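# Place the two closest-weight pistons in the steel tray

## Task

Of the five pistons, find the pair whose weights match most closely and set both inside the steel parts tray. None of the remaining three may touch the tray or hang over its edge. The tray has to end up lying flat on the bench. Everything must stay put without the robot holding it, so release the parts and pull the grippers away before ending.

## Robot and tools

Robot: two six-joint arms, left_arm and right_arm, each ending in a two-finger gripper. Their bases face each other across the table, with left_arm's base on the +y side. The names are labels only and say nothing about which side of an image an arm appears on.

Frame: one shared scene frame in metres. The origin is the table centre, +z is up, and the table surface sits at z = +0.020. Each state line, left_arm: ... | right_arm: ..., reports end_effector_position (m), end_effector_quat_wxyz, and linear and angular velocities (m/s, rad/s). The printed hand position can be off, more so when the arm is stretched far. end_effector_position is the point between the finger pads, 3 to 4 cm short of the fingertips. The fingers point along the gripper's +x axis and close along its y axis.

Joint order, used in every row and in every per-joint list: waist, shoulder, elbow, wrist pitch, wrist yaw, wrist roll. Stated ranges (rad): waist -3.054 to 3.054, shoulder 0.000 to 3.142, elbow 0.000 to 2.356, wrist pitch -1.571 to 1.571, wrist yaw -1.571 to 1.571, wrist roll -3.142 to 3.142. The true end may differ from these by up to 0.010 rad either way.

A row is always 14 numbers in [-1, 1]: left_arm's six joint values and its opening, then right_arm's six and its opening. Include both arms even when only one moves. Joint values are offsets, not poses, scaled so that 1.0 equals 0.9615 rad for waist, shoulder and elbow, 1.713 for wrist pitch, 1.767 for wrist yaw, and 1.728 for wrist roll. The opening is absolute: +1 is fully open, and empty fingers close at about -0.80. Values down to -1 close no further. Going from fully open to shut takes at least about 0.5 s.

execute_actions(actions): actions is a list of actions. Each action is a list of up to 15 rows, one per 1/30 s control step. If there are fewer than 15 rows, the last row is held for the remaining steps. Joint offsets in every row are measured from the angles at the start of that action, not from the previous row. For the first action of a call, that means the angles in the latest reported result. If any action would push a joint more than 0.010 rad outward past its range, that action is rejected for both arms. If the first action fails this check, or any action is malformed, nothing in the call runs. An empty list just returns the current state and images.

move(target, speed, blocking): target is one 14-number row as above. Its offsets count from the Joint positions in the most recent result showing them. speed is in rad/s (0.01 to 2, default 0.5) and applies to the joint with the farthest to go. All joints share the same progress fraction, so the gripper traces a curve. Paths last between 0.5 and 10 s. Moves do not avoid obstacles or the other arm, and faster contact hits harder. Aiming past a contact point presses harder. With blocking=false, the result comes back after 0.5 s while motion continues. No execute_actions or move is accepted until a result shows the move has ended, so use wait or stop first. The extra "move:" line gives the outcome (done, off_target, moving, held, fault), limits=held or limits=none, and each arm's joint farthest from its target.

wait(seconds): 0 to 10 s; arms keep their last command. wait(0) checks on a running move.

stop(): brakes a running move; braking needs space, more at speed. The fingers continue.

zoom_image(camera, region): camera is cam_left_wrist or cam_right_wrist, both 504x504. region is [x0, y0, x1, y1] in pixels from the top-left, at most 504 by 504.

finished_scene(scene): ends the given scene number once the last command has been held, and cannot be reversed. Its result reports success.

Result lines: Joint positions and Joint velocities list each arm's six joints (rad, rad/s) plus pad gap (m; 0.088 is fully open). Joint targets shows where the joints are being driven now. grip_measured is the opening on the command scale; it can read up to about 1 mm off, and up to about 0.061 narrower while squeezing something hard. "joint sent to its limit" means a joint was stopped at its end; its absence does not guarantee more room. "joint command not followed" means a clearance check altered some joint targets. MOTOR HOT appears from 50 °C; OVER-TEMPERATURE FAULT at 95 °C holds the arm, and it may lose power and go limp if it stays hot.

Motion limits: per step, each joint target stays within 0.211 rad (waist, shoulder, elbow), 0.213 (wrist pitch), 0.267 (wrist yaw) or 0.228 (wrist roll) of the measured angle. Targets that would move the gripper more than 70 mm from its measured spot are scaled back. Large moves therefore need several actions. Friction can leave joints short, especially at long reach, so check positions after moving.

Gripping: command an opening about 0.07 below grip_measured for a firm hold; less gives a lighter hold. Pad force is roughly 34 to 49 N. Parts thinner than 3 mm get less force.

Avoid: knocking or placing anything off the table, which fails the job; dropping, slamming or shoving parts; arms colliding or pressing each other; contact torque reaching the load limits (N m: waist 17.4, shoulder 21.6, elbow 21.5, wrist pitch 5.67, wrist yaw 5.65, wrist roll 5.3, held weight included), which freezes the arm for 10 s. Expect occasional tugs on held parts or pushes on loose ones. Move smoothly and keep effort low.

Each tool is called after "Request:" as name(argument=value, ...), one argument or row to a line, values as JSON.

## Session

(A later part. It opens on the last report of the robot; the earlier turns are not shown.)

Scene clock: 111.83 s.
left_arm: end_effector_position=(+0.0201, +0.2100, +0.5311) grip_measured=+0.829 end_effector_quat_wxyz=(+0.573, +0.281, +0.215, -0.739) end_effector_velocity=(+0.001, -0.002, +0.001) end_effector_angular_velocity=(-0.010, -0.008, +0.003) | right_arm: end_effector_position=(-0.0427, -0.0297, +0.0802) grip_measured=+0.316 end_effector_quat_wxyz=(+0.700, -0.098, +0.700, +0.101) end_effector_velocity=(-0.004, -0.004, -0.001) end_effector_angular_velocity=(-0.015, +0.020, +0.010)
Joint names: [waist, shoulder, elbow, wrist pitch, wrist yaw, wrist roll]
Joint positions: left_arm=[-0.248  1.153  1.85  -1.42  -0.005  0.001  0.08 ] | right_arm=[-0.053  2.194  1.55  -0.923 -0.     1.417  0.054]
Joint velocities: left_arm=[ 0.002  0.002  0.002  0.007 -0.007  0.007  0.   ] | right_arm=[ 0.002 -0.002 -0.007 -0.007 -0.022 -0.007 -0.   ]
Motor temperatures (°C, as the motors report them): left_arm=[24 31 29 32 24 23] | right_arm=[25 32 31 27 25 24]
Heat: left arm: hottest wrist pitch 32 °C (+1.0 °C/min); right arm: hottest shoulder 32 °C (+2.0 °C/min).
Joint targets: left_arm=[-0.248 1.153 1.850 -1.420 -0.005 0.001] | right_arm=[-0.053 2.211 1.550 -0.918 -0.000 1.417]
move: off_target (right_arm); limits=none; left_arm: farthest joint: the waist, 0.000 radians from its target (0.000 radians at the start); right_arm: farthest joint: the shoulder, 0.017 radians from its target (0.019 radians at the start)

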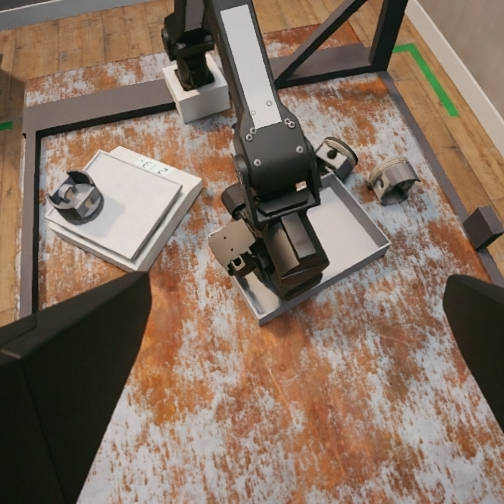

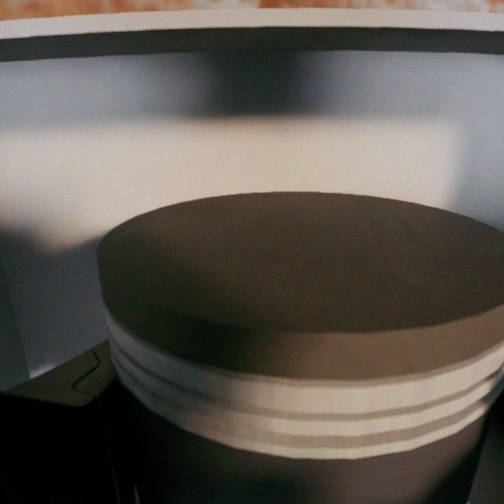

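Request:
execute_actions(
  actions=[
    [[0,0,0,0,0,0,0.83,0,0,0,0,0,0,0.28],[0,0,0,0,0,0,0.83,0,0,0,0,0,0,0.33],[0,0,0,0,0,0,0.83,0,0,0,0,0,0,0.37],[0,0,0,0,0,0,0.83,0,0,0,0,0,0,0.42],[0,0,0,0,0,0,0.83,0,0,0,0,0,0,0.5],[0,0,0,0,0,0,0.83,0,0,0,0,0,0,0.6],[0,0,0,0,0,0,0.83,0,0,0,0,0,0,0.7],[0,0,0,0,0,0,0.83,0,0,0,0,0,0,0.8],[0,0,0,0,0,0,0.83,0,0,0,0,0,0,0.9],[0,0,0,0,0,0,0.83,0,0,0,0,0,0,1.0]],
  ],
)

Request:
move(
  target=[0,0,0,0,0,0,0.83,0,-0.085,0.149,-0.124,0,0,1.0],
  speed=0.3,
)

Request:
move(
  target=[0,0,0,0,0,0,0.83,0.65,-0.3525,-0.362,0.008,0,0.121,1.0],
  speed=0.8,
)

Scene clock: 113.20 s.
left_arm: end_effector_position=(+0.0201, +0.2100, +0.5311) grip_measured=+0.829 end_effector_quat_wxyz=(+0.573, +0.281, +0.215, -0.739) end_effector_velocity=(+0.001, +0.001, -0.001) end_effector_angular_velocity=(+0.007, -0.001, +0.008) | right_arm: end_effector_position=(-0.0427, -0.0297, +0.0802) grip_measured=+0.939 end_effector_quat_wxyz=(+0.700, -0.098, +0.700, +0.101) end_effector_velocity=(+0.001, -0.005, +0.002) end_effector_angular_velocity=(-0.018, +0.005, +0.005)
Joint names: [waist, shoulder, elbow, wrist pitch, wrist yaw, wrist roll]
Joint positions: left_arm=[-0.248  1.153  1.85  -1.42  -0.005  0.001  0.08 ] | right_arm=[-0.053  2.194  1.55  -0.923 -0.     1.417  0.085]
Joint velocities: left_arm=[-0.002 -0.002 -0.002 -0.007 -0.007 -0.007 -0.   ] | right_arm=[-0.002 -0.007 -0.002 -0.022 -0.007 -0.007  0.029]
Motor temperatures (°C, as the motors report them): left_arm=[24 30 29 32 24 23] | right_arm=[25 32 31 27 25 24]
Heat: left arm: hottest wrist pitch 32 °C (+1.0 °C/min); right arm: hottest shoulder 32 °C (+2.0 °C/min).
Joint targets: left_arm=[-0.248 1.153 1.850 -1.420 -0.005 0.001] | right_arm=[-0.053 2.194 1.550 -0.923 -0.000 1.417]

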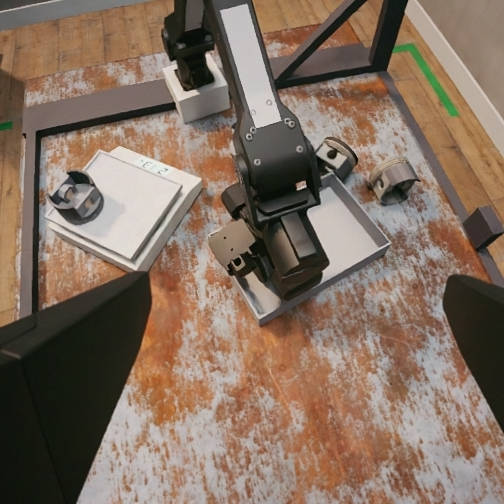

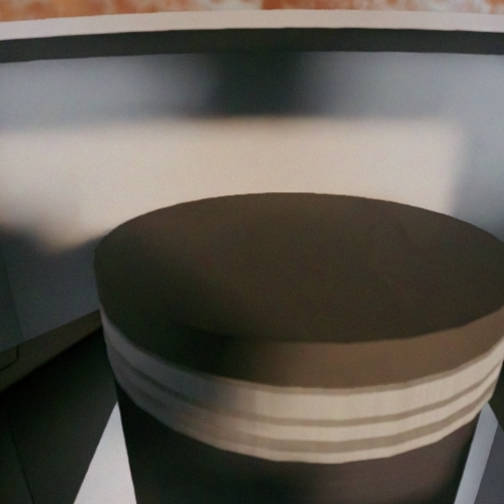

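Scene clock: 114.47 s.
left_arm: end_effector_position=(+0.0201, +0.2100, +0.5311) grip_measured=+0.829 end_effector_quat_wxyz=(+0.573, +0.281, +0.215, -0.739) end_effector_velocity=(-0.001, +0.002, -0.001) end_effector_angular_velocity=(+0.007, -0.002, -0.013) | right_arm: end_effector_position=(-0.0426, -0.0306, +0.1398) grip_measured=+1.000 end_effector_quat_wxyz=(+0.700, -0.099, +0.700, +0.100) end_effector_velocity=(-0.000, +0.001, +0.000) end_effector_angular_velocity=(+0.006, +0.008, +0.005)
Joint names: [waist, shoulder, elbow, wrist pitch, wrist yaw, wrist roll]
Joint positions: left_arm=[-0.248  1.153  1.85  -1.42  -0.005  0.001  0.08 ] | right_arm=[-0.053  2.125  1.687 -1.133 -0.     1.417  0.088]
Joint velocities: left_arm=[-0.002 -0.002 -0.002 -0.007  0.007  0.007  0.   ] | right_arm=[-0.002 -0.002 -0.002  0.007 -0.007 -0.007  0.   ]
Motor temperatures (°C, as the motors report them): left_arm=[24 30 29 32 24 23] | right_arm=[25 33 31 27 25 24]
Heat: left arm: hottest wrist pitch 32 °C (+1.0 °C/min); right arm: hottest shoulder 33 °C (+3.0 °C/min).
Joint targets: left_arm=[-0.248 1.153 1.850 -1.420 -0.005 0.001] | right_arm=[-0.053 2.112 1.694 -1.135 -0.000 1.417]
move: off_target (right_arm); limits=none; left_arm: farthest joint: the waist, 0.000 radians from its target (0.000 radians at the start); right_arm: farthest joint: the shoulder, 0.012 radians from its target (0.082 radians at the start)

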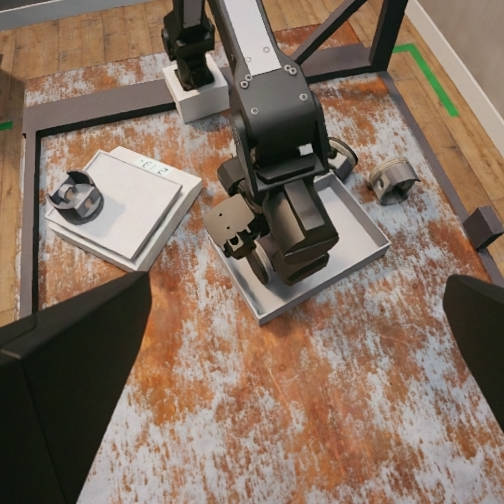

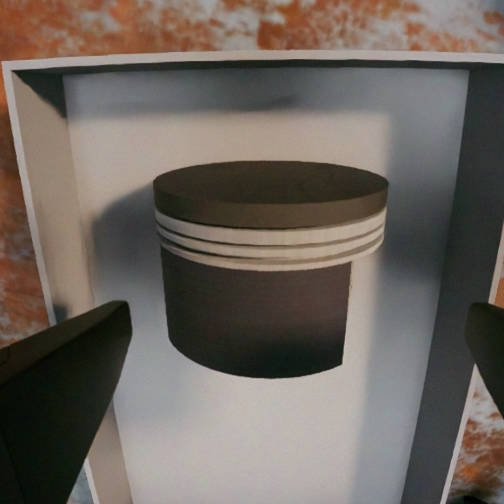

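Scene clock: 115.97 s.
left_arm: end_effector_position=(+0.0201, +0.2100, +0.5311) grip_measured=+0.829 end_effector_quat_wxyz=(+0.573, +0.281, +0.215, -0.739) end_effector_velocity=(+0.001, +0.002, +0.000) end_effector_angular_velocity=(+0.005, +0.011, +0.018) | right_arm: end_effector_position=(-0.2130, -0.1947, +0.1696) grip_measured=+1.000 end_effector_quat_wxyz=(+0.664, -0.242, +0.665, +0.242) end_effector_velocity=(+0.003, -0.000, +0.002) end_effector_angular_velocity=(+0.003, -0.007, +0.005)
Joint names: [waist, shoulder, elbow, wrist pitch, wrist yaw, wrist roll]
Joint positions: left_arm=[-0.248  1.153  1.85  -1.42  -0.005  0.001  0.08 ] | right_arm=[ 0.569  1.799  1.349 -1.12  -0.     1.623  0.088]
Joint velocities: left_arm=[-0.002 -0.002  0.002 -0.007 -0.007 -0.022  0.   ] | right_arm=[-0.002 -0.007 -0.002 -0.007  0.007 -0.007  0.   ]
Motor temperatures (°C, as the motors report them): left_arm=[24 30 29 32 24 23] | right_arm=[25 33 31 27 25 24]
Heat: left arm: hottest wrist pitch 32 °C (+1.0 °C/min); right arm: hottest shoulder 33 °C (+3.0 °C/min).
Joint targets: left_arm=[-0.248 1.153 1.850 -1.420 -0.005 0.001] | right_arm=[0.572 1.786 1.339 -1.119 -0.000 1.626]
move: off_target (right_arm); limits=none; left_arm: farthest joint: the waist, 0.000 radians from its target (0.000 radians at the start); right_arm: farthest joint: the shoulder, 0.012 radians from its target (0.339 radians at the start)

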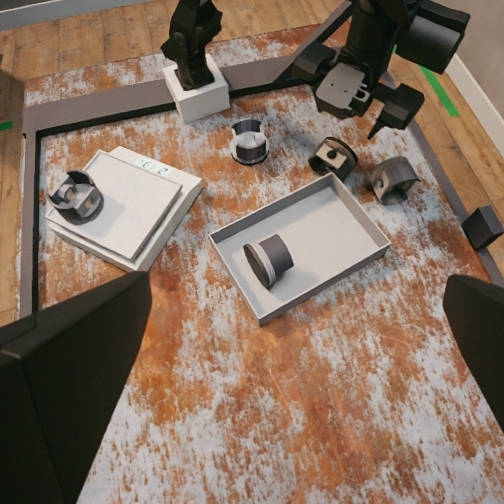

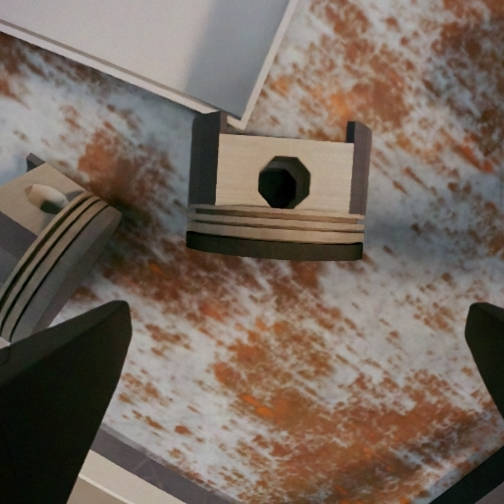

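Request:
execute_actions(
  actions=[],
)

Scene clock: 117.27 s.
left_arm: end_effector_position=(+0.0201, +0.2100, +0.5311) grip_measured=+0.829 end_effector_quat_wxyz=(+0.573, +0.281, +0.215, -0.739) end_effector_velocity=(-0.001, -0.000, +0.001) end_effector_angular_velocity=(-0.007, +0.001, -0.008) | right_arm: end_effector_position=(-0.2129, -0.1947, +0.1696) grip_measured=+1.000 end_effector_quat_wxyz=(+0.664, -0.242, +0.665, +0.242) end_effector_velocity=(-0.000, -0.003, +0.000) end_effector_angular_velocity=(-0.020, +0.011, +0.005)
Joint names: [waist, shoulder, elbow, wrist pitch, wrist yaw, wrist roll]
Joint positions: left_arm=[-0.248  1.153  1.85  -1.42  -0.005  0.001  0.08 ] | right_arm=[ 0.569  1.798  1.348 -1.12  -0.     1.624  0.088]
Joint velocities: left_arm=[ 0.002 -0.002 -0.002  0.007  0.007  0.007 -0.   ] | right_arm=[-0.002 -0.002 -0.002 -0.007 -0.022 -0.007  0.   ]
Motor temperatures (°C, as the motors report them): left_arm=[24 30 29 33 24 23] | right_arm=[25 33 31 27 25 24]
Heat: left arm: hottest wrist pitch 33 °C (+2.0 °C/min); right arm: hottest shoulder 33 °C (+3.0 °C/min).
Joint targets: left_arm=[-0.248 1.153 1.850 -1.420 -0.005 0.001] | right_arm=[0.572 1.786 1.339 -1.119 -0.000 1.627]

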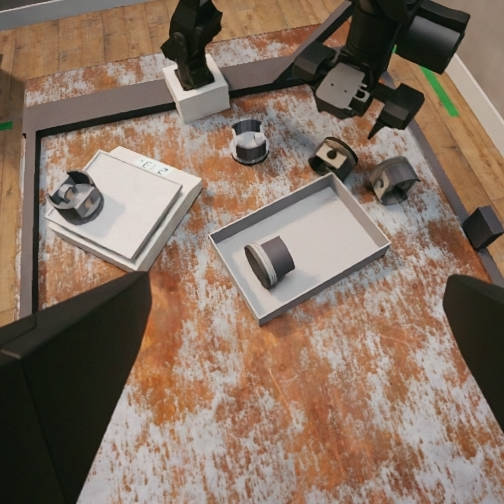

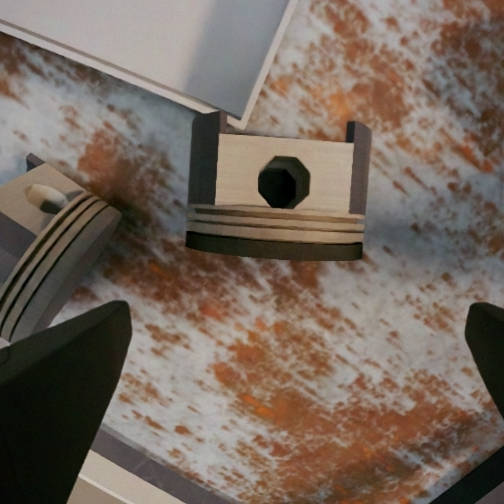

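Request:
move(
  target=[0,0,0,0,0,0,0.83,-0.0322,0.0728,-0.1248,0.1004,0,0.015,1.0],
  speed=0.3,
)

Scene clock: 119.17 s.
left_arm: end_effector_position=(+0.0201, +0.2100, +0.5311) grip_measured=+0.829 end_effector_quat_wxyz=(+0.573, +0.281, +0.215, -0.739) end_effector_velocity=(+0.001, +0.005, -0.003) end_effector_angular_velocity=(+0.022, +0.016, +0.011) | right_arm: end_effector_position=(-0.2083, -0.1866, +0.1259) grip_measured=+1.000 end_effector_quat_wxyz=(+0.670, -0.224, +0.671, +0.226) end_effector_velocity=(+0.000, +0.002, +0.000) end_effector_angular_velocity=(+0.001, +0.010, +0.000)
Joint names: [waist, shoulder, elbow, wrist pitch, wrist yaw, wrist roll]
Joint positions: left_arm=[-0.248  1.153  1.85  -1.42  -0.005  0.001  0.08 ] | right_arm=[ 0.541  1.853  1.238 -0.951 -0.     1.647  0.088]
Joint velocities: left_arm=[ 0.002 -0.007 -0.002 -0.022  0.007 -0.022 -0.   ] | right_arm=[-0.007 -0.002 -0.002  0.007 -0.007 -0.007  0.   ]
Motor temperatures (°C, as the motors report them): left_arm=[24 30 29 33 24 23] | right_arm=[25 33 31 27 25 24]
Heat: left arm: hottest wrist pitch 33 °C (+2.0 °C/min); right arm: hottest shoulder 33 °C (+3.0 °C/min).
Joint targets: left_arm=[-0.248 1.153 1.850 -1.420 -0.005 0.001] | right_arm=[0.538 1.868 1.228 -0.949 -0.000 1.650]
move: off_target (right_arm); limits=none; left_arm: farthest joint: the waist, 0.000 radians from its target (0.000 radians at the start); right_arm: farthest joint: the shoulder, 0.015 radians from its target (0.070 radians at the start)

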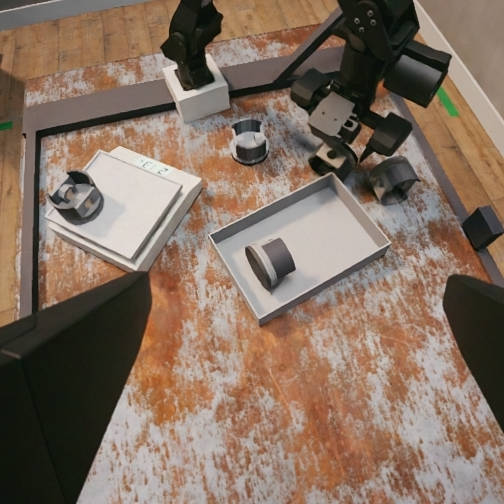

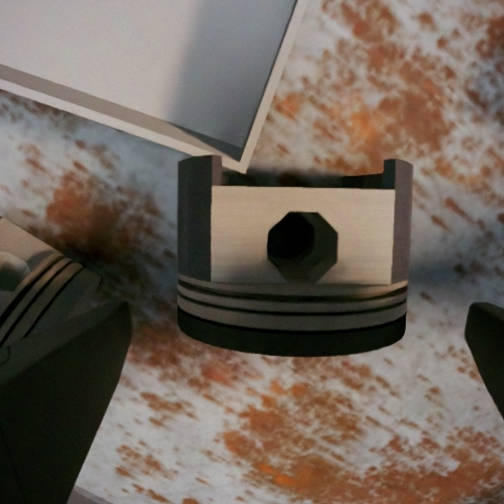

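Request:
move(
  target=[0,0,0,0,0,0,0.83,0,0.0670,-0.0742,0.0647,0,0,1.0],
  speed=0.2,
)

Scene clock: 120.90 s.
left_arm: end_effector_position=(+0.0201, +0.2100, +0.5311) grip_measured=+0.829 end_effector_quat_wxyz=(+0.573, +0.281, +0.215, -0.739) end_effector_velocity=(+0.002, +0.001, -0.003) end_effector_angular_velocity=(+0.009, -0.012, +0.014) | right_arm: end_effector_position=(-0.2083, -0.1865, +0.0965) grip_measured=+1.000 end_effector_quat_wxyz=(+0.670, -0.224, +0.671, +0.226) end_effector_velocity=(+0.002, -0.005, +0.000) end_effector_angular_velocity=(-0.021, -0.009, +0.010)
Joint names: [waist, shoulder, elbow, wrist pitch, wrist yaw, wrist roll]
Joint positions: left_arm=[-0.248  1.153  1.85  -1.42  -0.005  0.001  0.08 ] | right_arm=[ 0.541  1.902  1.175 -0.842 -0.     1.647  0.088]
Joint velocities: left_arm=[-0.007 -0.002 -0.007 -0.007 -0.022 -0.007  0.   ] | right_arm=[ 0.002 -0.002 -0.002 -0.022 -0.007 -0.007  0.   ]
Motor temperatures (°C, as the motors report them): left_arm=[24 30 29 33 24 23] | right_arm=[25 33 31 27 25 24]
Heat: left arm: hottest wrist pitch 33 °C (+2.0 °C/min); right arm: hottest shoulder 33 °C (+3.0 °C/min).
Joint targets: left_arm=[-0.248 1.153 1.850 -1.420 -0.005 0.001] | right_arm=[0.542 1.918 1.166 -0.840 -0.000 1.646]
move: off_target (right_arm); limits=none; left_arm: farthest joint: the waist, 0.000 radians from its target (0.000 radians at the start); right_arm: farthest joint: the shoulder, 0.015 radians from its target (0.064 radians at the start)

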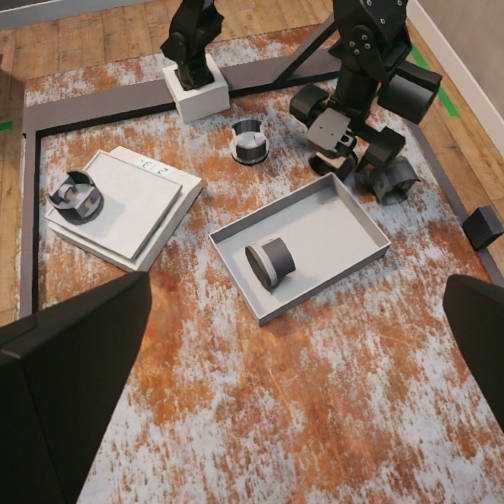

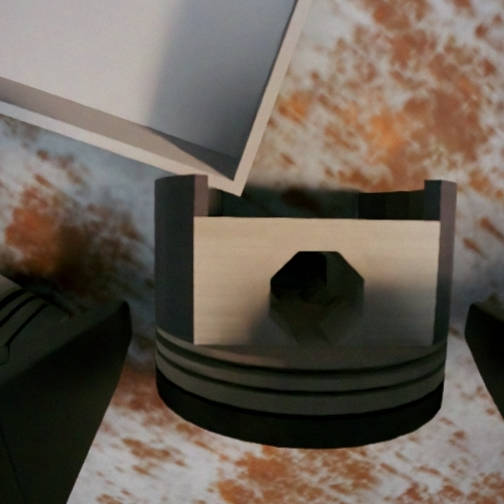

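Request:
move(
  target=[0,0,0,0,0,0,0.83,0,0.0699,-0.0691,0.0653,0,0,1.0],
  speed=0.15,
)

Scene clock: 122.57 s.
left_arm: end_effector_position=(+0.0201, +0.2100, +0.5311) grip_measured=+0.829 end_effector_quat_wxyz=(+0.573, +0.281, +0.215, -0.739) end_effector_velocity=(-0.000, +0.002, -0.001) end_effector_angular_velocity=(+0.010, +0.009, +0.013) | right_arm: end_effector_position=(-0.2079, -0.1870, +0.0694) grip_measured=+1.000 end_effector_quat_wxyz=(+0.669, -0.223, +0.671, +0.227) end_effector_velocity=(+0.004, -0.002, -0.001) end_effector_angular_velocity=(-0.004, -0.014, +0.005)
Joint names: [waist, shoulder, elbow, wrist pitch, wrist yaw, wrist roll]
Joint positions: left_arm=[-0.248  1.153  1.85  -1.42  -0.005  0.001  0.08 ] | right_arm=[ 0.541  1.951  1.119 -0.733 -0.     1.647  0.088]
Joint velocities: left_arm=[-0.007 -0.002 -0.002 -0.007 -0.007 -0.022  0.   ] | right_arm=[-0.002 -0.002 -0.007 -0.007  0.007 -0.007  0.   ]
Motor temperatures (°C, as the motors report them): left_arm=[24 29 29 33 24 23] | right_arm=[25 33 31 27 25 24]
Heat: left arm: hottest wrist pitch 33 °C (+2.0 °C/min); right arm: hottest shoulder 33 °C (+3.0 °C/min).
Joint targets: left_arm=[-0.248 1.153 1.850 -1.420 -0.005 0.001] | right_arm=[0.541 1.970 1.109 -0.730 -0.000 1.647]
move: off_target (right_arm); limits=none; left_arm: farthest joint: the waist, 0.000 radians from its target (0.000 radians at the start); right_arm: farthest joint: the shoulder, 0.018 radians from its target (0.067 radians at the start)

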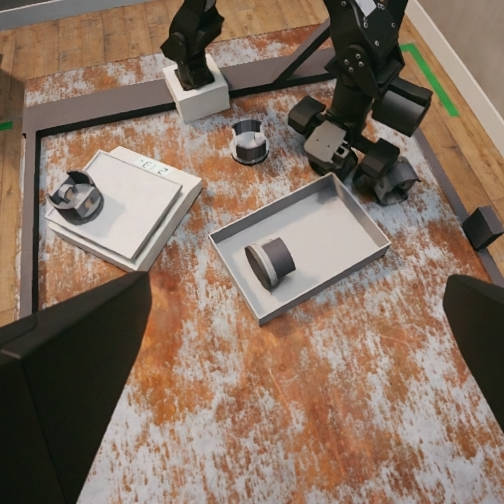

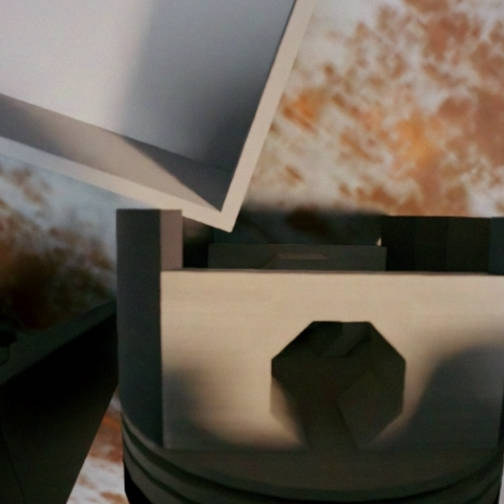

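Request:
execute_actions(
  actions=[
    [[0,0,0,0,0,0,0.83,0,0,0,0,0,0,0.95],[0,0,0,0,0,0,0.83,0,0,0,0,0,0,0.9],[0,0,0,0,0,0,0.83,0,0,0,0,0,0,0.86],[0,0,0,0,0,0,0.83,0,0,0,0,0,0,0.82],[0,0,0,0,0,0,0.83,0,0,0,0,0,0,0.78],[0,0,0,0,0,0,0.83,0,0,0,0,0,0,0.75],[0,0,0,0,0,0,0.83,0,0,0,0,0,0,0.72],[0,0,0,0,0,0,0.83,0,0,0,0,0,0,0.69],[0,0,0,0,0,0,0.83,0,0,0,0,0,0,0.66],[0,0,0,0,0,0,0.83,0,0,0,0,0,0,0.63],[0,0,0,0,0,0,0.83,0,0,0,0,0,0,0.6],[0,0,0,0,0,0,0.83,0,0,0,0,0,0,0.57],[0,0,0,0,0,0,0.83,0,0,0,0,0,0,0.54],[0,0,0,0,0,0,0.83,0,0,0,0,0,0,0.5],[0,0,0,0,0,0,0.83,0,0,0,0,0,0,0.47]],
    [[0,0,0,0,0,0,0.83,0,0,0,0,0,0,0.45]],
  ],
)

Scene clock: 124.03 s.
left_arm: end_effector_position=(+0.0201, +0.2100, +0.5311) grip_measured=+0.829 end_effector_quat_wxyz=(+0.573, +0.281, +0.215, -0.739) end_effector_velocity=(+0.000, +0.003, -0.005) end_effector_angular_velocity=(+0.029, +0.003, +0.002) | right_arm: end_effector_position=(-0.2079, -0.1871, +0.0693) grip_measured=+0.590 end_effector_quat_wxyz=(+0.669, -0.223, +0.671, +0.227) end_effector_velocity=(+0.004, +0.001, +0.002) end_effector_angular_velocity=(+0.003, -0.007, -0.000)
Joint names: [waist, shoulder, elbow, wrist pitch, wrist yaw, wrist roll]
Joint positions: left_arm=[-0.248  1.153  1.85  -1.42  -0.005  0.001  0.08 ] | right_arm=[ 0.541  1.951  1.119 -0.733 -0.     1.647  0.068]
Joint velocities: left_arm=[ 0.002 -0.002 -0.007 -0.022  0.007 -0.007 -0.   ] | right_arm=[-0.007 -0.007 -0.002 -0.007  0.007 -0.007 -0.   ]
Motor temperatures (°C, as the motors report them): left_arm=[24 29 29 33 24 23] | right_arm=[25 33 31 27 25 24]
Heat: left arm: hottest wrist pitch 33 °C (+2.0 °C/min); right arm: hottest shoulder 33 °C (+3.0 °C/min).
Joint targets: left_arm=[-0.248 1.153 1.850 -1.420 -0.005 0.001] | right_arm=[0.541 1.951 1.119 -0.733 -0.000 1.647]

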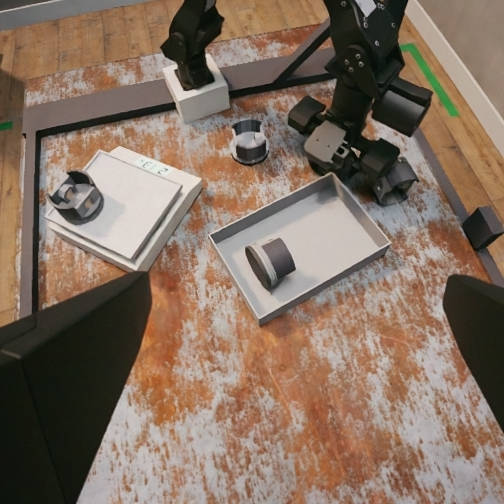

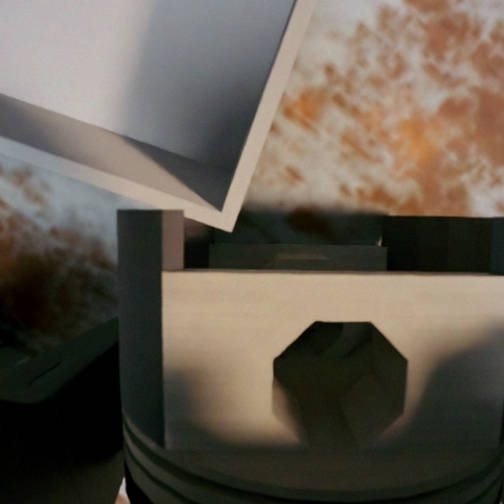

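Request:
move(
  target=[0,0,0,0,0,0,0.83,0.0125,-0.1438,0.1841,-0.174,0,0,0.45],
  speed=0.3,
)

Scene clock: 126.00 s.
left_arm: end_effector_position=(+0.0201, +0.2100, +0.5311) grip_measured=+0.829 end_effector_quat_wxyz=(+0.573, +0.281, +0.215, -0.739) end_effector_velocity=(+0.001, -0.001, +0.001) end_effector_angular_velocity=(-0.009, -0.007, +0.014) | right_arm: end_effector_position=(-0.2092, -0.1895, +0.1443) grip_measured=+0.590 end_effector_quat_wxyz=(+0.670, -0.229, +0.669, +0.227) end_effector_velocity=(+0.003, -0.004, +0.000) end_effector_angular_velocity=(-0.021, -0.009, +0.005)
Joint names: [waist, shoulder, elbow, wrist pitch, wrist yaw, wrist roll]
Joint positions: left_arm=[-0.248  1.153  1.85  -1.42  -0.005  0.001  0.08 ] | right_arm=[ 0.549  1.83   1.285 -1.028 -0.     1.647  0.068]
Joint velocities: left_arm=[-0.007 -0.002 -0.002  0.007 -0.022 -0.007 -0.   ] | right_arm=[-0.002 -0.002 -0.002 -0.022 -0.007 -0.007 -0.   ]
Motor temperatures (°C, as the motors report them): left_arm=[24 29 29 33 24 23] | right_arm=[25 33 31 27 25 24]
Heat: left arm: hottest wrist pitch 33 °C (+2.0 °C/min); right arm: hottest shoulder 33 °C (+3.0 °C/min).
Joint targets: left_arm=[-0.248 1.153 1.850 -1.420 -0.005 0.001] | right_arm=[0.553 1.813 1.296 -1.031 -0.000 1.647]
move: off_target (right_arm); limits=none; left_arm: farthest joint: the waist, 0.000 radians from its target (0.000 radians at the start); right_arm: farthest joint: the shoulder, 0.017 radians from its target (0.138 radians at the start)

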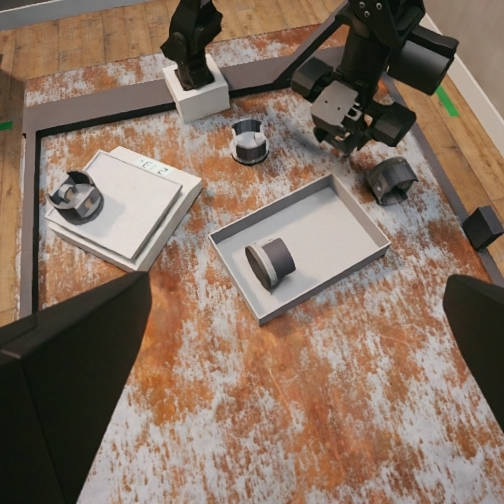

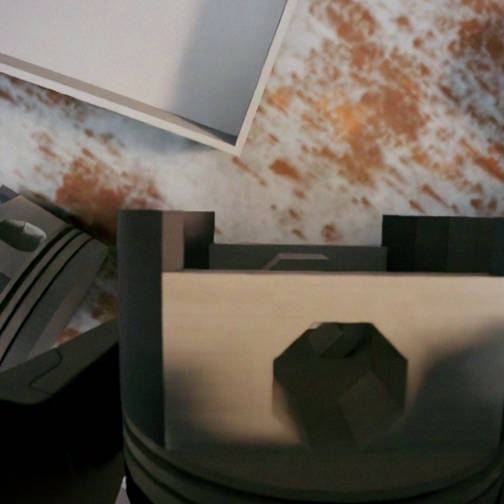

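Request:
move(
  target=[0,0,0,0,0,0,0.83,-0.3474,0.3246,0.441,-0.0658,0,0.0278,0.45],
  speed=0.4,
)

Scene clock: 128.27 s.
left_arm: end_effector_position=(+0.0201, +0.2100, +0.5311) grip_measured=+0.829 end_effector_quat_wxyz=(+0.573, +0.281, +0.215, -0.739) end_effector_velocity=(-0.002, +0.004, -0.004) end_effector_angular_velocity=(+0.024, +0.004, -0.008) | right_arm: end_effector_position=(-0.1485, -0.0580, +0.1406) grip_measured=+0.590 end_effector_quat_wxyz=(+0.700, -0.098, +0.700, +0.098) end_effector_velocity=(-0.000, -0.006, +0.002) end_effector_angular_velocity=(-0.024, +0.014, +0.005)
Joint names: [waist, shoulder, elbow, wrist pitch, wrist yaw, wrist roll]
Joint positions: left_arm=[-0.248  1.153  1.85  -1.42  -0.005  0.001  0.08 ] | right_arm=[ 0.217  2.129  1.696 -1.138 -0.     1.692  0.068]
Joint velocities: left_arm=[-0.007 -0.002 -0.002 -0.022  0.007 -0.007  0.   ] | right_arm=[-0.002 -0.007 -0.002 -0.022 -0.022 -0.007 -0.   ]
Motor temperatures (°C, as the motors report them): left_arm=[24 29 29 33 24 23] | right_arm=[25 34 31 27 25 24]
Heat: left arm: hottest wrist pitch 33 °C (+2.0 °C/min); right arm: hottest shoulder 34 °C (+4.1 °C/min).
Joint targets: left_arm=[-0.248 1.153 1.850 -1.420 -0.005 0.001] | right_arm=[0.216 2.142 1.709 -1.141 -0.000 1.695]
move: off_target (right_arm); limits=none; left_arm: farthest joint: the waist, 0.000 radians from its target (0.000 radians at the start); right_arm: farthest joint: the shoulder, 0.013 radians from its target (0.312 radians at the start)

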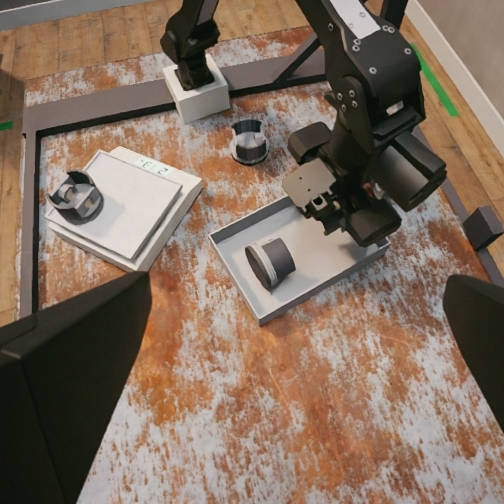

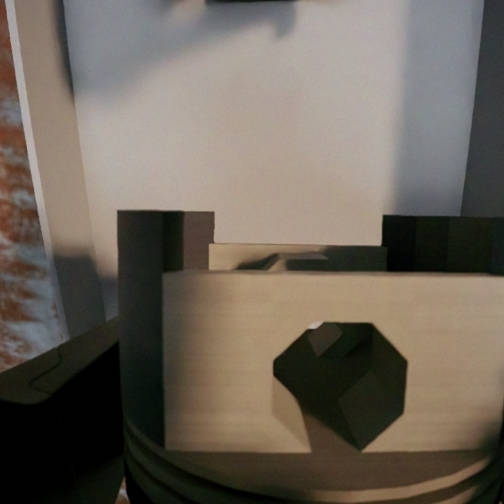

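Request:
move(
  target=[0,0,0,0,0,0,0.83,0,0.0782,-0.1435,0.1147,0,0,0.45],
  speed=0.2,
)

Scene clock: 130.17 s.
left_arm: end_effector_position=(+0.0201, +0.2100, +0.5311) grip_measured=+0.829 end_effector_quat_wxyz=(+0.573, +0.281, +0.215, -0.739) end_effector_velocity=(+0.000, -0.001, +0.001) end_effector_angular_velocity=(-0.004, +0.013, +0.018) | right_arm: end_effector_position=(-0.1483, -0.0585, +0.0837) grip_measured=+0.590 end_effector_quat_wxyz=(+0.700, -0.099, +0.700, +0.097) end_effector_velocity=(-0.001, +0.001, +0.000) end_effector_angular_velocity=(+0.004, +0.010, -0.010)
Joint names: [waist, shoulder, elbow, wrist pitch, wrist yaw, wrist roll]
Joint positions: left_arm=[-0.248  1.153  1.85  -1.42  -0.005  0.001  0.08 ] | right_arm=[ 0.217  2.193  1.564 -0.944 -0.     1.692  0.068]
Joint velocities: left_arm=[-0.002 -0.002 -0.002  0.007 -0.007 -0.022 -0.   ] | right_arm=[-0.002 -0.002 -0.002  0.007 -0.007  0.007 -0.   ]
Motor temperatures (°C, as the motors report them): left_arm=[24 29 29 33 24 23] | right_arm=[25 34 31 27 25 24]
Heat: left arm: hottest wrist pitch 33 °C (+2.0 °C/min); right arm: hottest shoulder 34 °C (+4.1 °C/min).
Joint targets: left_arm=[-0.248 1.153 1.850 -1.420 -0.005 0.001] | right_arm=[0.217 2.204 1.558 -0.942 -0.000 1.691]
move: off_target (right_arm); limits=none; left_arm: farthest joint: the waist, 0.000 radians from its target (0.000 radians at the start); right_arm: farthest joint: the shoulder, 0.011 radians from its target (0.075 radians at the start)

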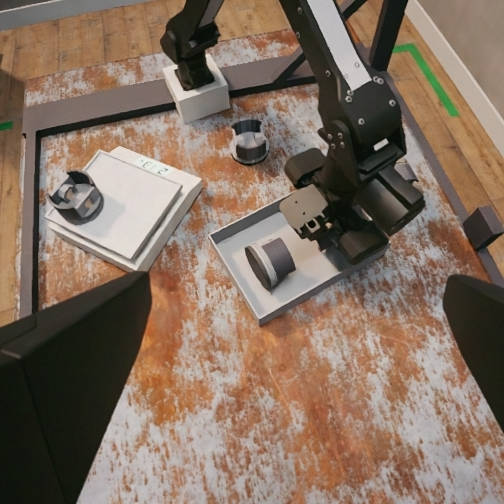

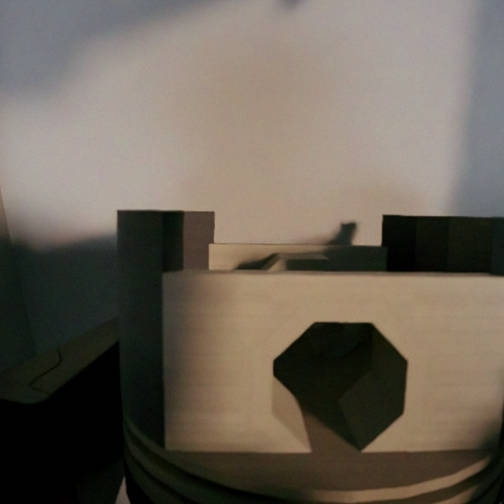

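Request:
move(
  target=[0,0,0,0,0,0,0.83,0,0.0187,-0.0166,0.0111,0,0,0.45],
  speed=0.03,
)

Scene clock: 131.40 s.
left_arm: end_effector_position=(+0.0201, +0.2100, +0.5311) grip_measured=+0.829 end_effector_quat_wxyz=(+0.573, +0.281, +0.215, -0.739) end_effector_velocity=(+0.003, +0.001, -0.001) end_effector_angular_velocity=(+0.002, -0.021, +0.009) | right_arm: end_effector_position=(-0.1482, -0.0586, +0.0790) grip_measured=+0.590 end_effector_quat_wxyz=(+0.700, -0.098, +0.700, +0.097) end_effector_velocity=(+0.003, -0.002, -0.002) end_effector_angular_velocity=(-0.008, -0.011, +0.005)
Joint names: [waist, shoulder, elbow, wrist pitch, wrist yaw, wrist roll]
Joint positions: left_arm=[-0.248  1.153  1.85  -1.42  -0.005  0.001  0.08 ] | right_arm=[ 0.217  2.199  1.553 -0.926 -0.     1.692  0.068]
Joint velocities: left_arm=[-0.002 -0.002 -0.002 -0.007 -0.022  0.007  0.   ] | right_arm=[-0.002  0.002 -0.002 -0.007  0.007 -0.007  0.   ]
Motor temperatures (°C, as the motors report them): left_arm=[24 29 29 33 24 23] | right_arm=[25 34 31 27 25 24]
Heat: left arm: hottest wrist pitch 33 °C (+2.0 °C/min); right arm: hottest shoulder 34 °C (+4.0 °C/min).
Joint targets: left_arm=[-0.248 1.153 1.850 -1.420 -0.005 0.001] | right_arm=[0.217 2.211 1.548 -0.925 -0.000 1.692]
move: off_target (right_arm); limits=none; left_arm: farthest joint: the waist, 0.000 radians from its target (0.000 radians at the start); right_arm: farthest joint: the shoulder, 0.012 radians from its target (0.018 radians at the start)

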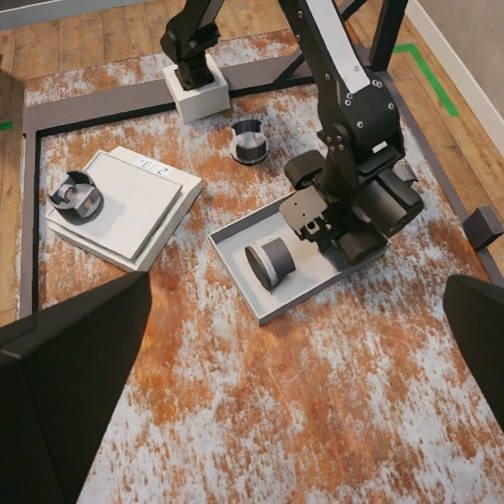

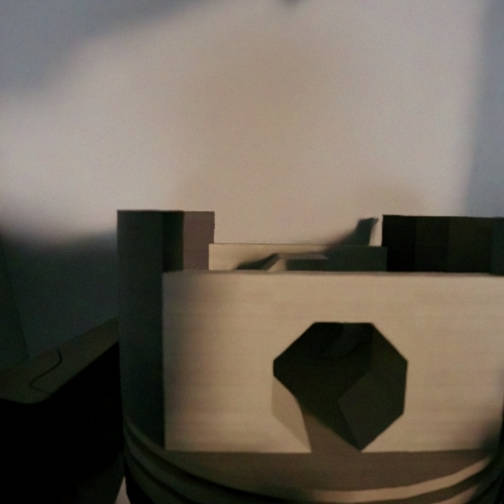

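No contact yet; lower 3 mm more.

Request:
move(
  target=[0,0,0,0,0,0,0.83,0,0.0165,-0.012,0.007,0,0,0.45],
  speed=0.03,
)

Scene clock: 132.40 s.
left_arm: end_effector_position=(+0.0201, +0.2100, +0.5311) grip_measured=+0.829 end_effector_quat_wxyz=(+0.573, +0.281, +0.215, -0.739) end_effector_velocity=(+0.002, +0.001, -0.001) end_effector_angular_velocity=(+0.007, -0.001, +0.013) | right_arm: end_effector_position=(-0.1484, -0.0583, +0.0768) grip_measured=+0.590 end_effector_quat_wxyz=(+0.700, -0.097, +0.701, +0.098) end_effector_velocity=(-0.001, +0.001, +0.000) end_effector_angular_velocity=(+0.004, +0.010, +0.005)
Joint names: [waist, shoulder, elbow, wrist pitch, wrist yaw, wrist roll]
Joint positions: left_arm=[-0.248  1.153  1.85  -1.42  -0.005  0.001  0.08 ] | right_arm=[ 0.217  2.201  1.548 -0.916 -0.     1.692  0.068]
Joint velocities: left_arm=[ 0.002 -0.002 -0.002 -0.007 -0.007 -0.007 -0.   ] | right_arm=[-0.002 -0.002 -0.002  0.007 -0.007 -0.007 -0.   ]
Motor temperatures (°C, as the motors report them): left_arm=[24 29 29 33 24 23] | right_arm=[25 34 31 27 25 24]
Heat: left arm: hottest wrist pitch 33 °C (+2.0 °C/min); right arm: hottest shoulder 34 °C (+4.0 °C/min).
Joint targets: left_arm=[-0.248 1.153 1.850 -1.420 -0.005 0.001] | right_arm=[0.217 2.214 1.542 -0.914 -0.000 1.692]
move: off_target (right_arm); limits=none; left_arm: farthest joint: the waist, 0.000 radians from its target (0.000 radians at the start); right_arm: farthest joint: the shoulder, 0.013 radians from its target (0.016 radians at the start)

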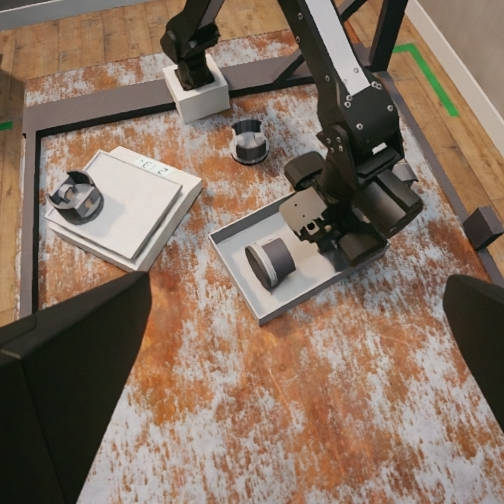

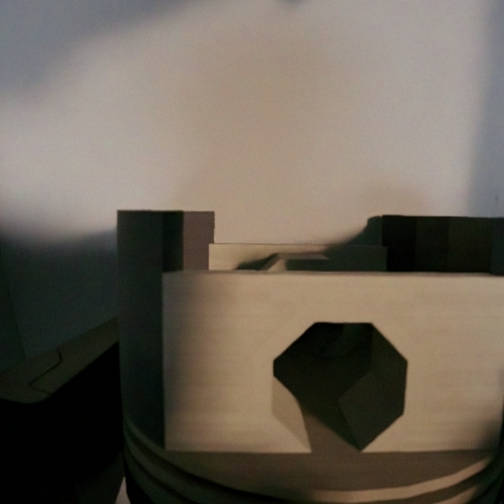

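Request:
execute_actions(
  actions=[
    [[0,0,0,0,0,0,0.83,0,0,0,0,0,0,0.5],[0,0,0,0,0,0,0.83,0,0,0,0,0,0,0.54],[0,0,0,0,0,0,0.83,0,0,0,0,0,0,0.58],[0,0,0,0,0,0,0.83,0,0,0,0,0,0,0.61],[0,0,0,0,0,0,0.83,0,0,0,0,0,0,0.64],[0,0,0,0,0,0,0.83,0,0,0,0,0,0,0.67],[0,0,0,0,0,0,0.83,0,0,0,0,0,0,0.7],[0,0,0,0,0,0,0.83,0,0,0,0,0,0,0.74],[0,0,0,0,0,0,0.83,0,0,0,0,0,0,0.78],[0,0,0,0,0,0,0.83,0,0,0,0,0,0,0.82],[0,0,0,0,0,0,0.83,0,0,0,0,0,0,0.86],[0,0,0,0,0,0,0.83,0,0,0,0,0,0,0.9],[0,0,0,0,0,0,0.83,0,0,0,0,0,0,0.95],[0,0,0,0,0,0,0.83,0,0,0,0,0,0,1.0],[0,0,0,0,0,0,0.83,0,0,0,0,0,0,1.0]],
  ],
)

Scene clock: 133.47 s.
left_arm: end_effector_position=(+0.0201, +0.2100, +0.5311) grip_measured=+0.829 end_effector_quat_wxyz=(+0.573, +0.281, +0.215, -0.739) end_effector_velocity=(+0.000, -0.002, -0.000) end_effector_angular_velocity=(+0.003, +0.021, +0.016) | right_arm: end_effector_position=(-0.1484, -0.0583, +0.0768) grip_measured=+0.901 end_effector_quat_wxyz=(+0.700, -0.097, +0.701, +0.098) end_effector_velocity=(+0.003, -0.001, +0.000) end_effector_angular_velocity=(-0.010, +0.004, -0.015)
Joint names: [waist, shoulder, elbow, wrist pitch, wrist yaw, wrist roll]
Joint positions: left_arm=[-0.248  1.153  1.85  -1.42  -0.005  0.001  0.08 ] | right_arm=[ 0.217  2.201  1.548 -0.916 -0.     1.692  0.083]
Joint velocities: left_arm=[ 0.007  0.002 -0.002  0.007  0.007 -0.022 -0.   ] | right_arm=[-0.007 -0.002 -0.002 -0.007 -0.007  0.007  0.047]
Motor temperatures (°C, as the motors report them): left_arm=[24 29 29 33 24 23] | right_arm=[25 34 31 27 25 24]
Heat: left arm: hottest wrist pitch 33 °C (+2.0 °C/min); right arm: hottest shoulder 34 °C (+4.0 °C/min).
Joint targets: left_arm=[-0.248 1.153 1.850 -1.420 -0.005 0.001] | right_arm=[0.217 2.201 1.548 -0.916 -0.000 1.692]

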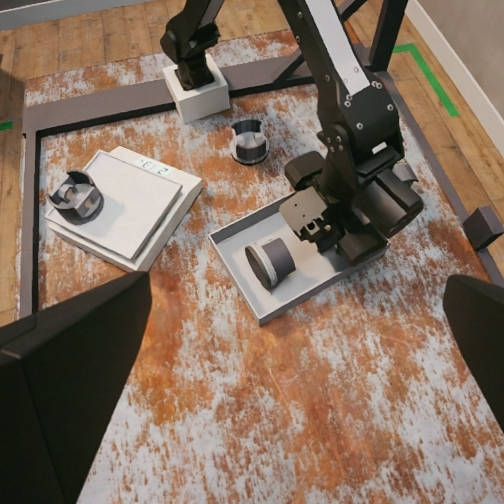

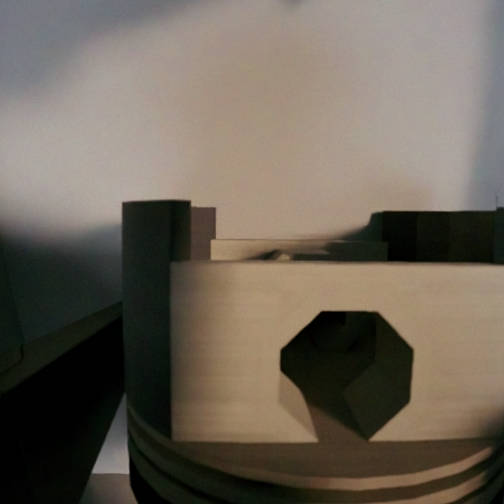

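Lift to previous hover config (2.129,1.696,-1.138).

Request:
move(
  target=[0,0,0,0,0,0,0.83,0,-0.089,0.164,-0.1315,0,0,1.0],
  speed=0.25,
)

Scene clock: 135.27 s.
left_arm: end_effector_position=(+0.0201, +0.2100, +0.5311) grip_measured=+0.829 end_effector_quat_wxyz=(+0.573, +0.281, +0.215, -0.739) end_effector_velocity=(+0.003, -0.001, -0.004) end_effector_angular_velocity=(+0.011, -0.024, +0.009) | right_arm: end_effector_position=(-0.1487, -0.0574, +0.1413) grip_measured=+1.000 end_effector_quat_wxyz=(+0.700, -0.097, +0.701, +0.099) end_effector_velocity=(+0.005, -0.005, -0.001) end_effector_angular_velocity=(-0.022, -0.017, +0.005)
Joint names: [waist, shoulder, elbow, wrist pitch, wrist yaw, wrist roll]
Joint positions: left_arm=[-0.248  1.153  1.85  -1.42  -0.005  0.001  0.08 ] | right_arm=[ 0.217  2.129  1.698 -1.138 -0.     1.692  0.088]
Joint velocities: left_arm=[-0.002  0.002 -0.007 -0.007 -0.022  0.007  0.   ] | right_arm=[-0.002 -0.002 -0.007 -0.022  0.007 -0.007  0.   ]
Motor temperatures (°C, as the motors report them): left_arm=[24 28 29 33 24 23] | right_arm=[25 35 31 27 25 24]
Heat: left arm: hottest wrist pitch 33 °C (+2.0 °C/min); right arm: hottest shoulder 35 °C (+5.1 °C/min).
Joint targets: left_arm=[-0.248 1.153 1.850 -1.420 -0.005 0.001] | right_arm=[0.217 2.116 1.706 -1.141 -0.000 1.692]
move: off_target (right_arm); limits=none; left_arm: farthest joint: the waist, 0.000 radians from its target (0.000 radians at the start); right_arm: farthest joint: the shoulder, 0.013 radians from its target (0.086 radians at the start)

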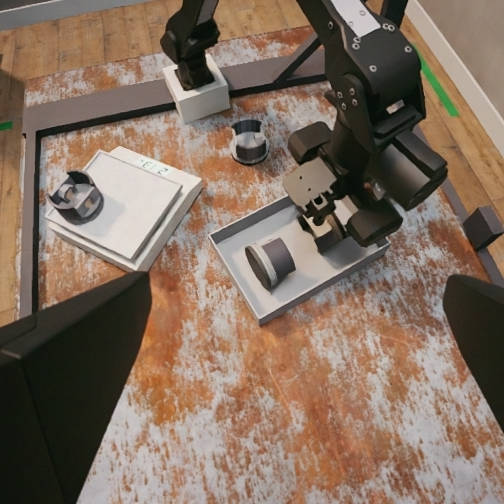

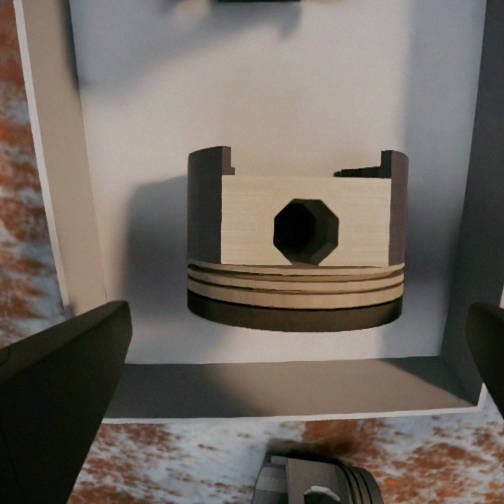

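Request:
move(
  target=[0,0,0,0,0,0,0.83,0.25,-0.75,-0.55,-0.1,0,0,1.0],
  speed=0.6,
)

Request:
zoom_image(
  camera="cam_left_wrist",
  region=[200, 100, 450, 330],
)

Scene clock: 138.10 s.
left_arm: end_effector_position=(+0.0201, +0.2100, +0.5311) grip_measured=+0.829 end_effector_quat_wxyz=(+0.573, +0.281, +0.215, -0.739) end_effector_velocity=(+0.002, +0.003, -0.000) end_effector_angular_velocity=(+0.002, +0.000, +0.013) | right_arm: end_effector_position=(-0.1313, -0.2423, +0.2267) grip_measured=+1.000 end_effector_quat_wxyz=(+0.680, -0.171, +0.687, +0.189) end_effector_velocity=(+0.002, -0.003, -0.001) end_effector_angular_velocity=(-0.014, -0.002, +0.005)
Joint names: [waist, shoulder, elbow, wrist pitch, wrist yaw, wrist roll]
Joint positions: left_arm=[-0.248  1.153  1.85  -1.42  -0.005  0.001  0.08 ] | right_arm=[ 0.453  1.416  1.18  -1.307 -0.     1.692  0.088]
Joint velocities: left_arm=[ 0.002 -0.007 -0.002 -0.007 -0.007 -0.007 -0.   ] | right_arm=[-0.002 -0.002 -0.007 -0.007 -0.007 -0.007  0.   ]
Motor temperatures (°C, as the motors report them): left_arm=[24 28 29 33 24 23] | right_arm=[25 35 31 27 25 24]
Heat: left arm: hottest wrist pitch 33 °C (+2.0 °C/min); right arm: hottest shoulder 35 °C (+5.0 °C/min).
Joint targets: left_arm=[-0.248 1.153 1.850 -1.420 -0.005 0.001] | right_arm=[0.457 1.407 1.170 -1.310 -0.000 1.692]
move: off_target (right_arm); limits=none; left_arm: farthest joint: the waist, 0.000 radians from its target (0.000 radians at the start); right_arm: farthest joint: the elbow, 0.011 radians from its target (0.529 radians at the start)

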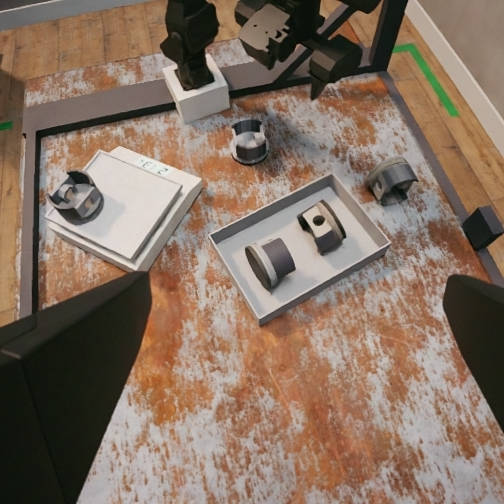

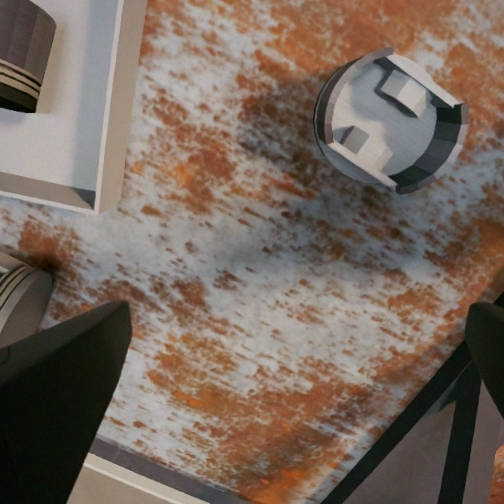

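Region (200, 100, 450, 330) of cam_left_wrist's 504x504 image, scaled by 2.016, with more detail than that image has; it fills the top 464 rows of this view, and the rest is white.

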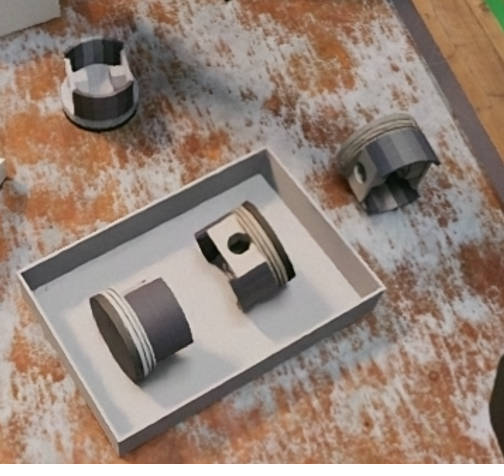

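P2 and P3 are both in the tray, and there's a clear gap between the tray and P4. P4 wasn't weighed, so I'm assuming it isn't within 1 g of another piston.

Request:
finished_scene(
  scene=2,
)

The scene is finished: the task was done.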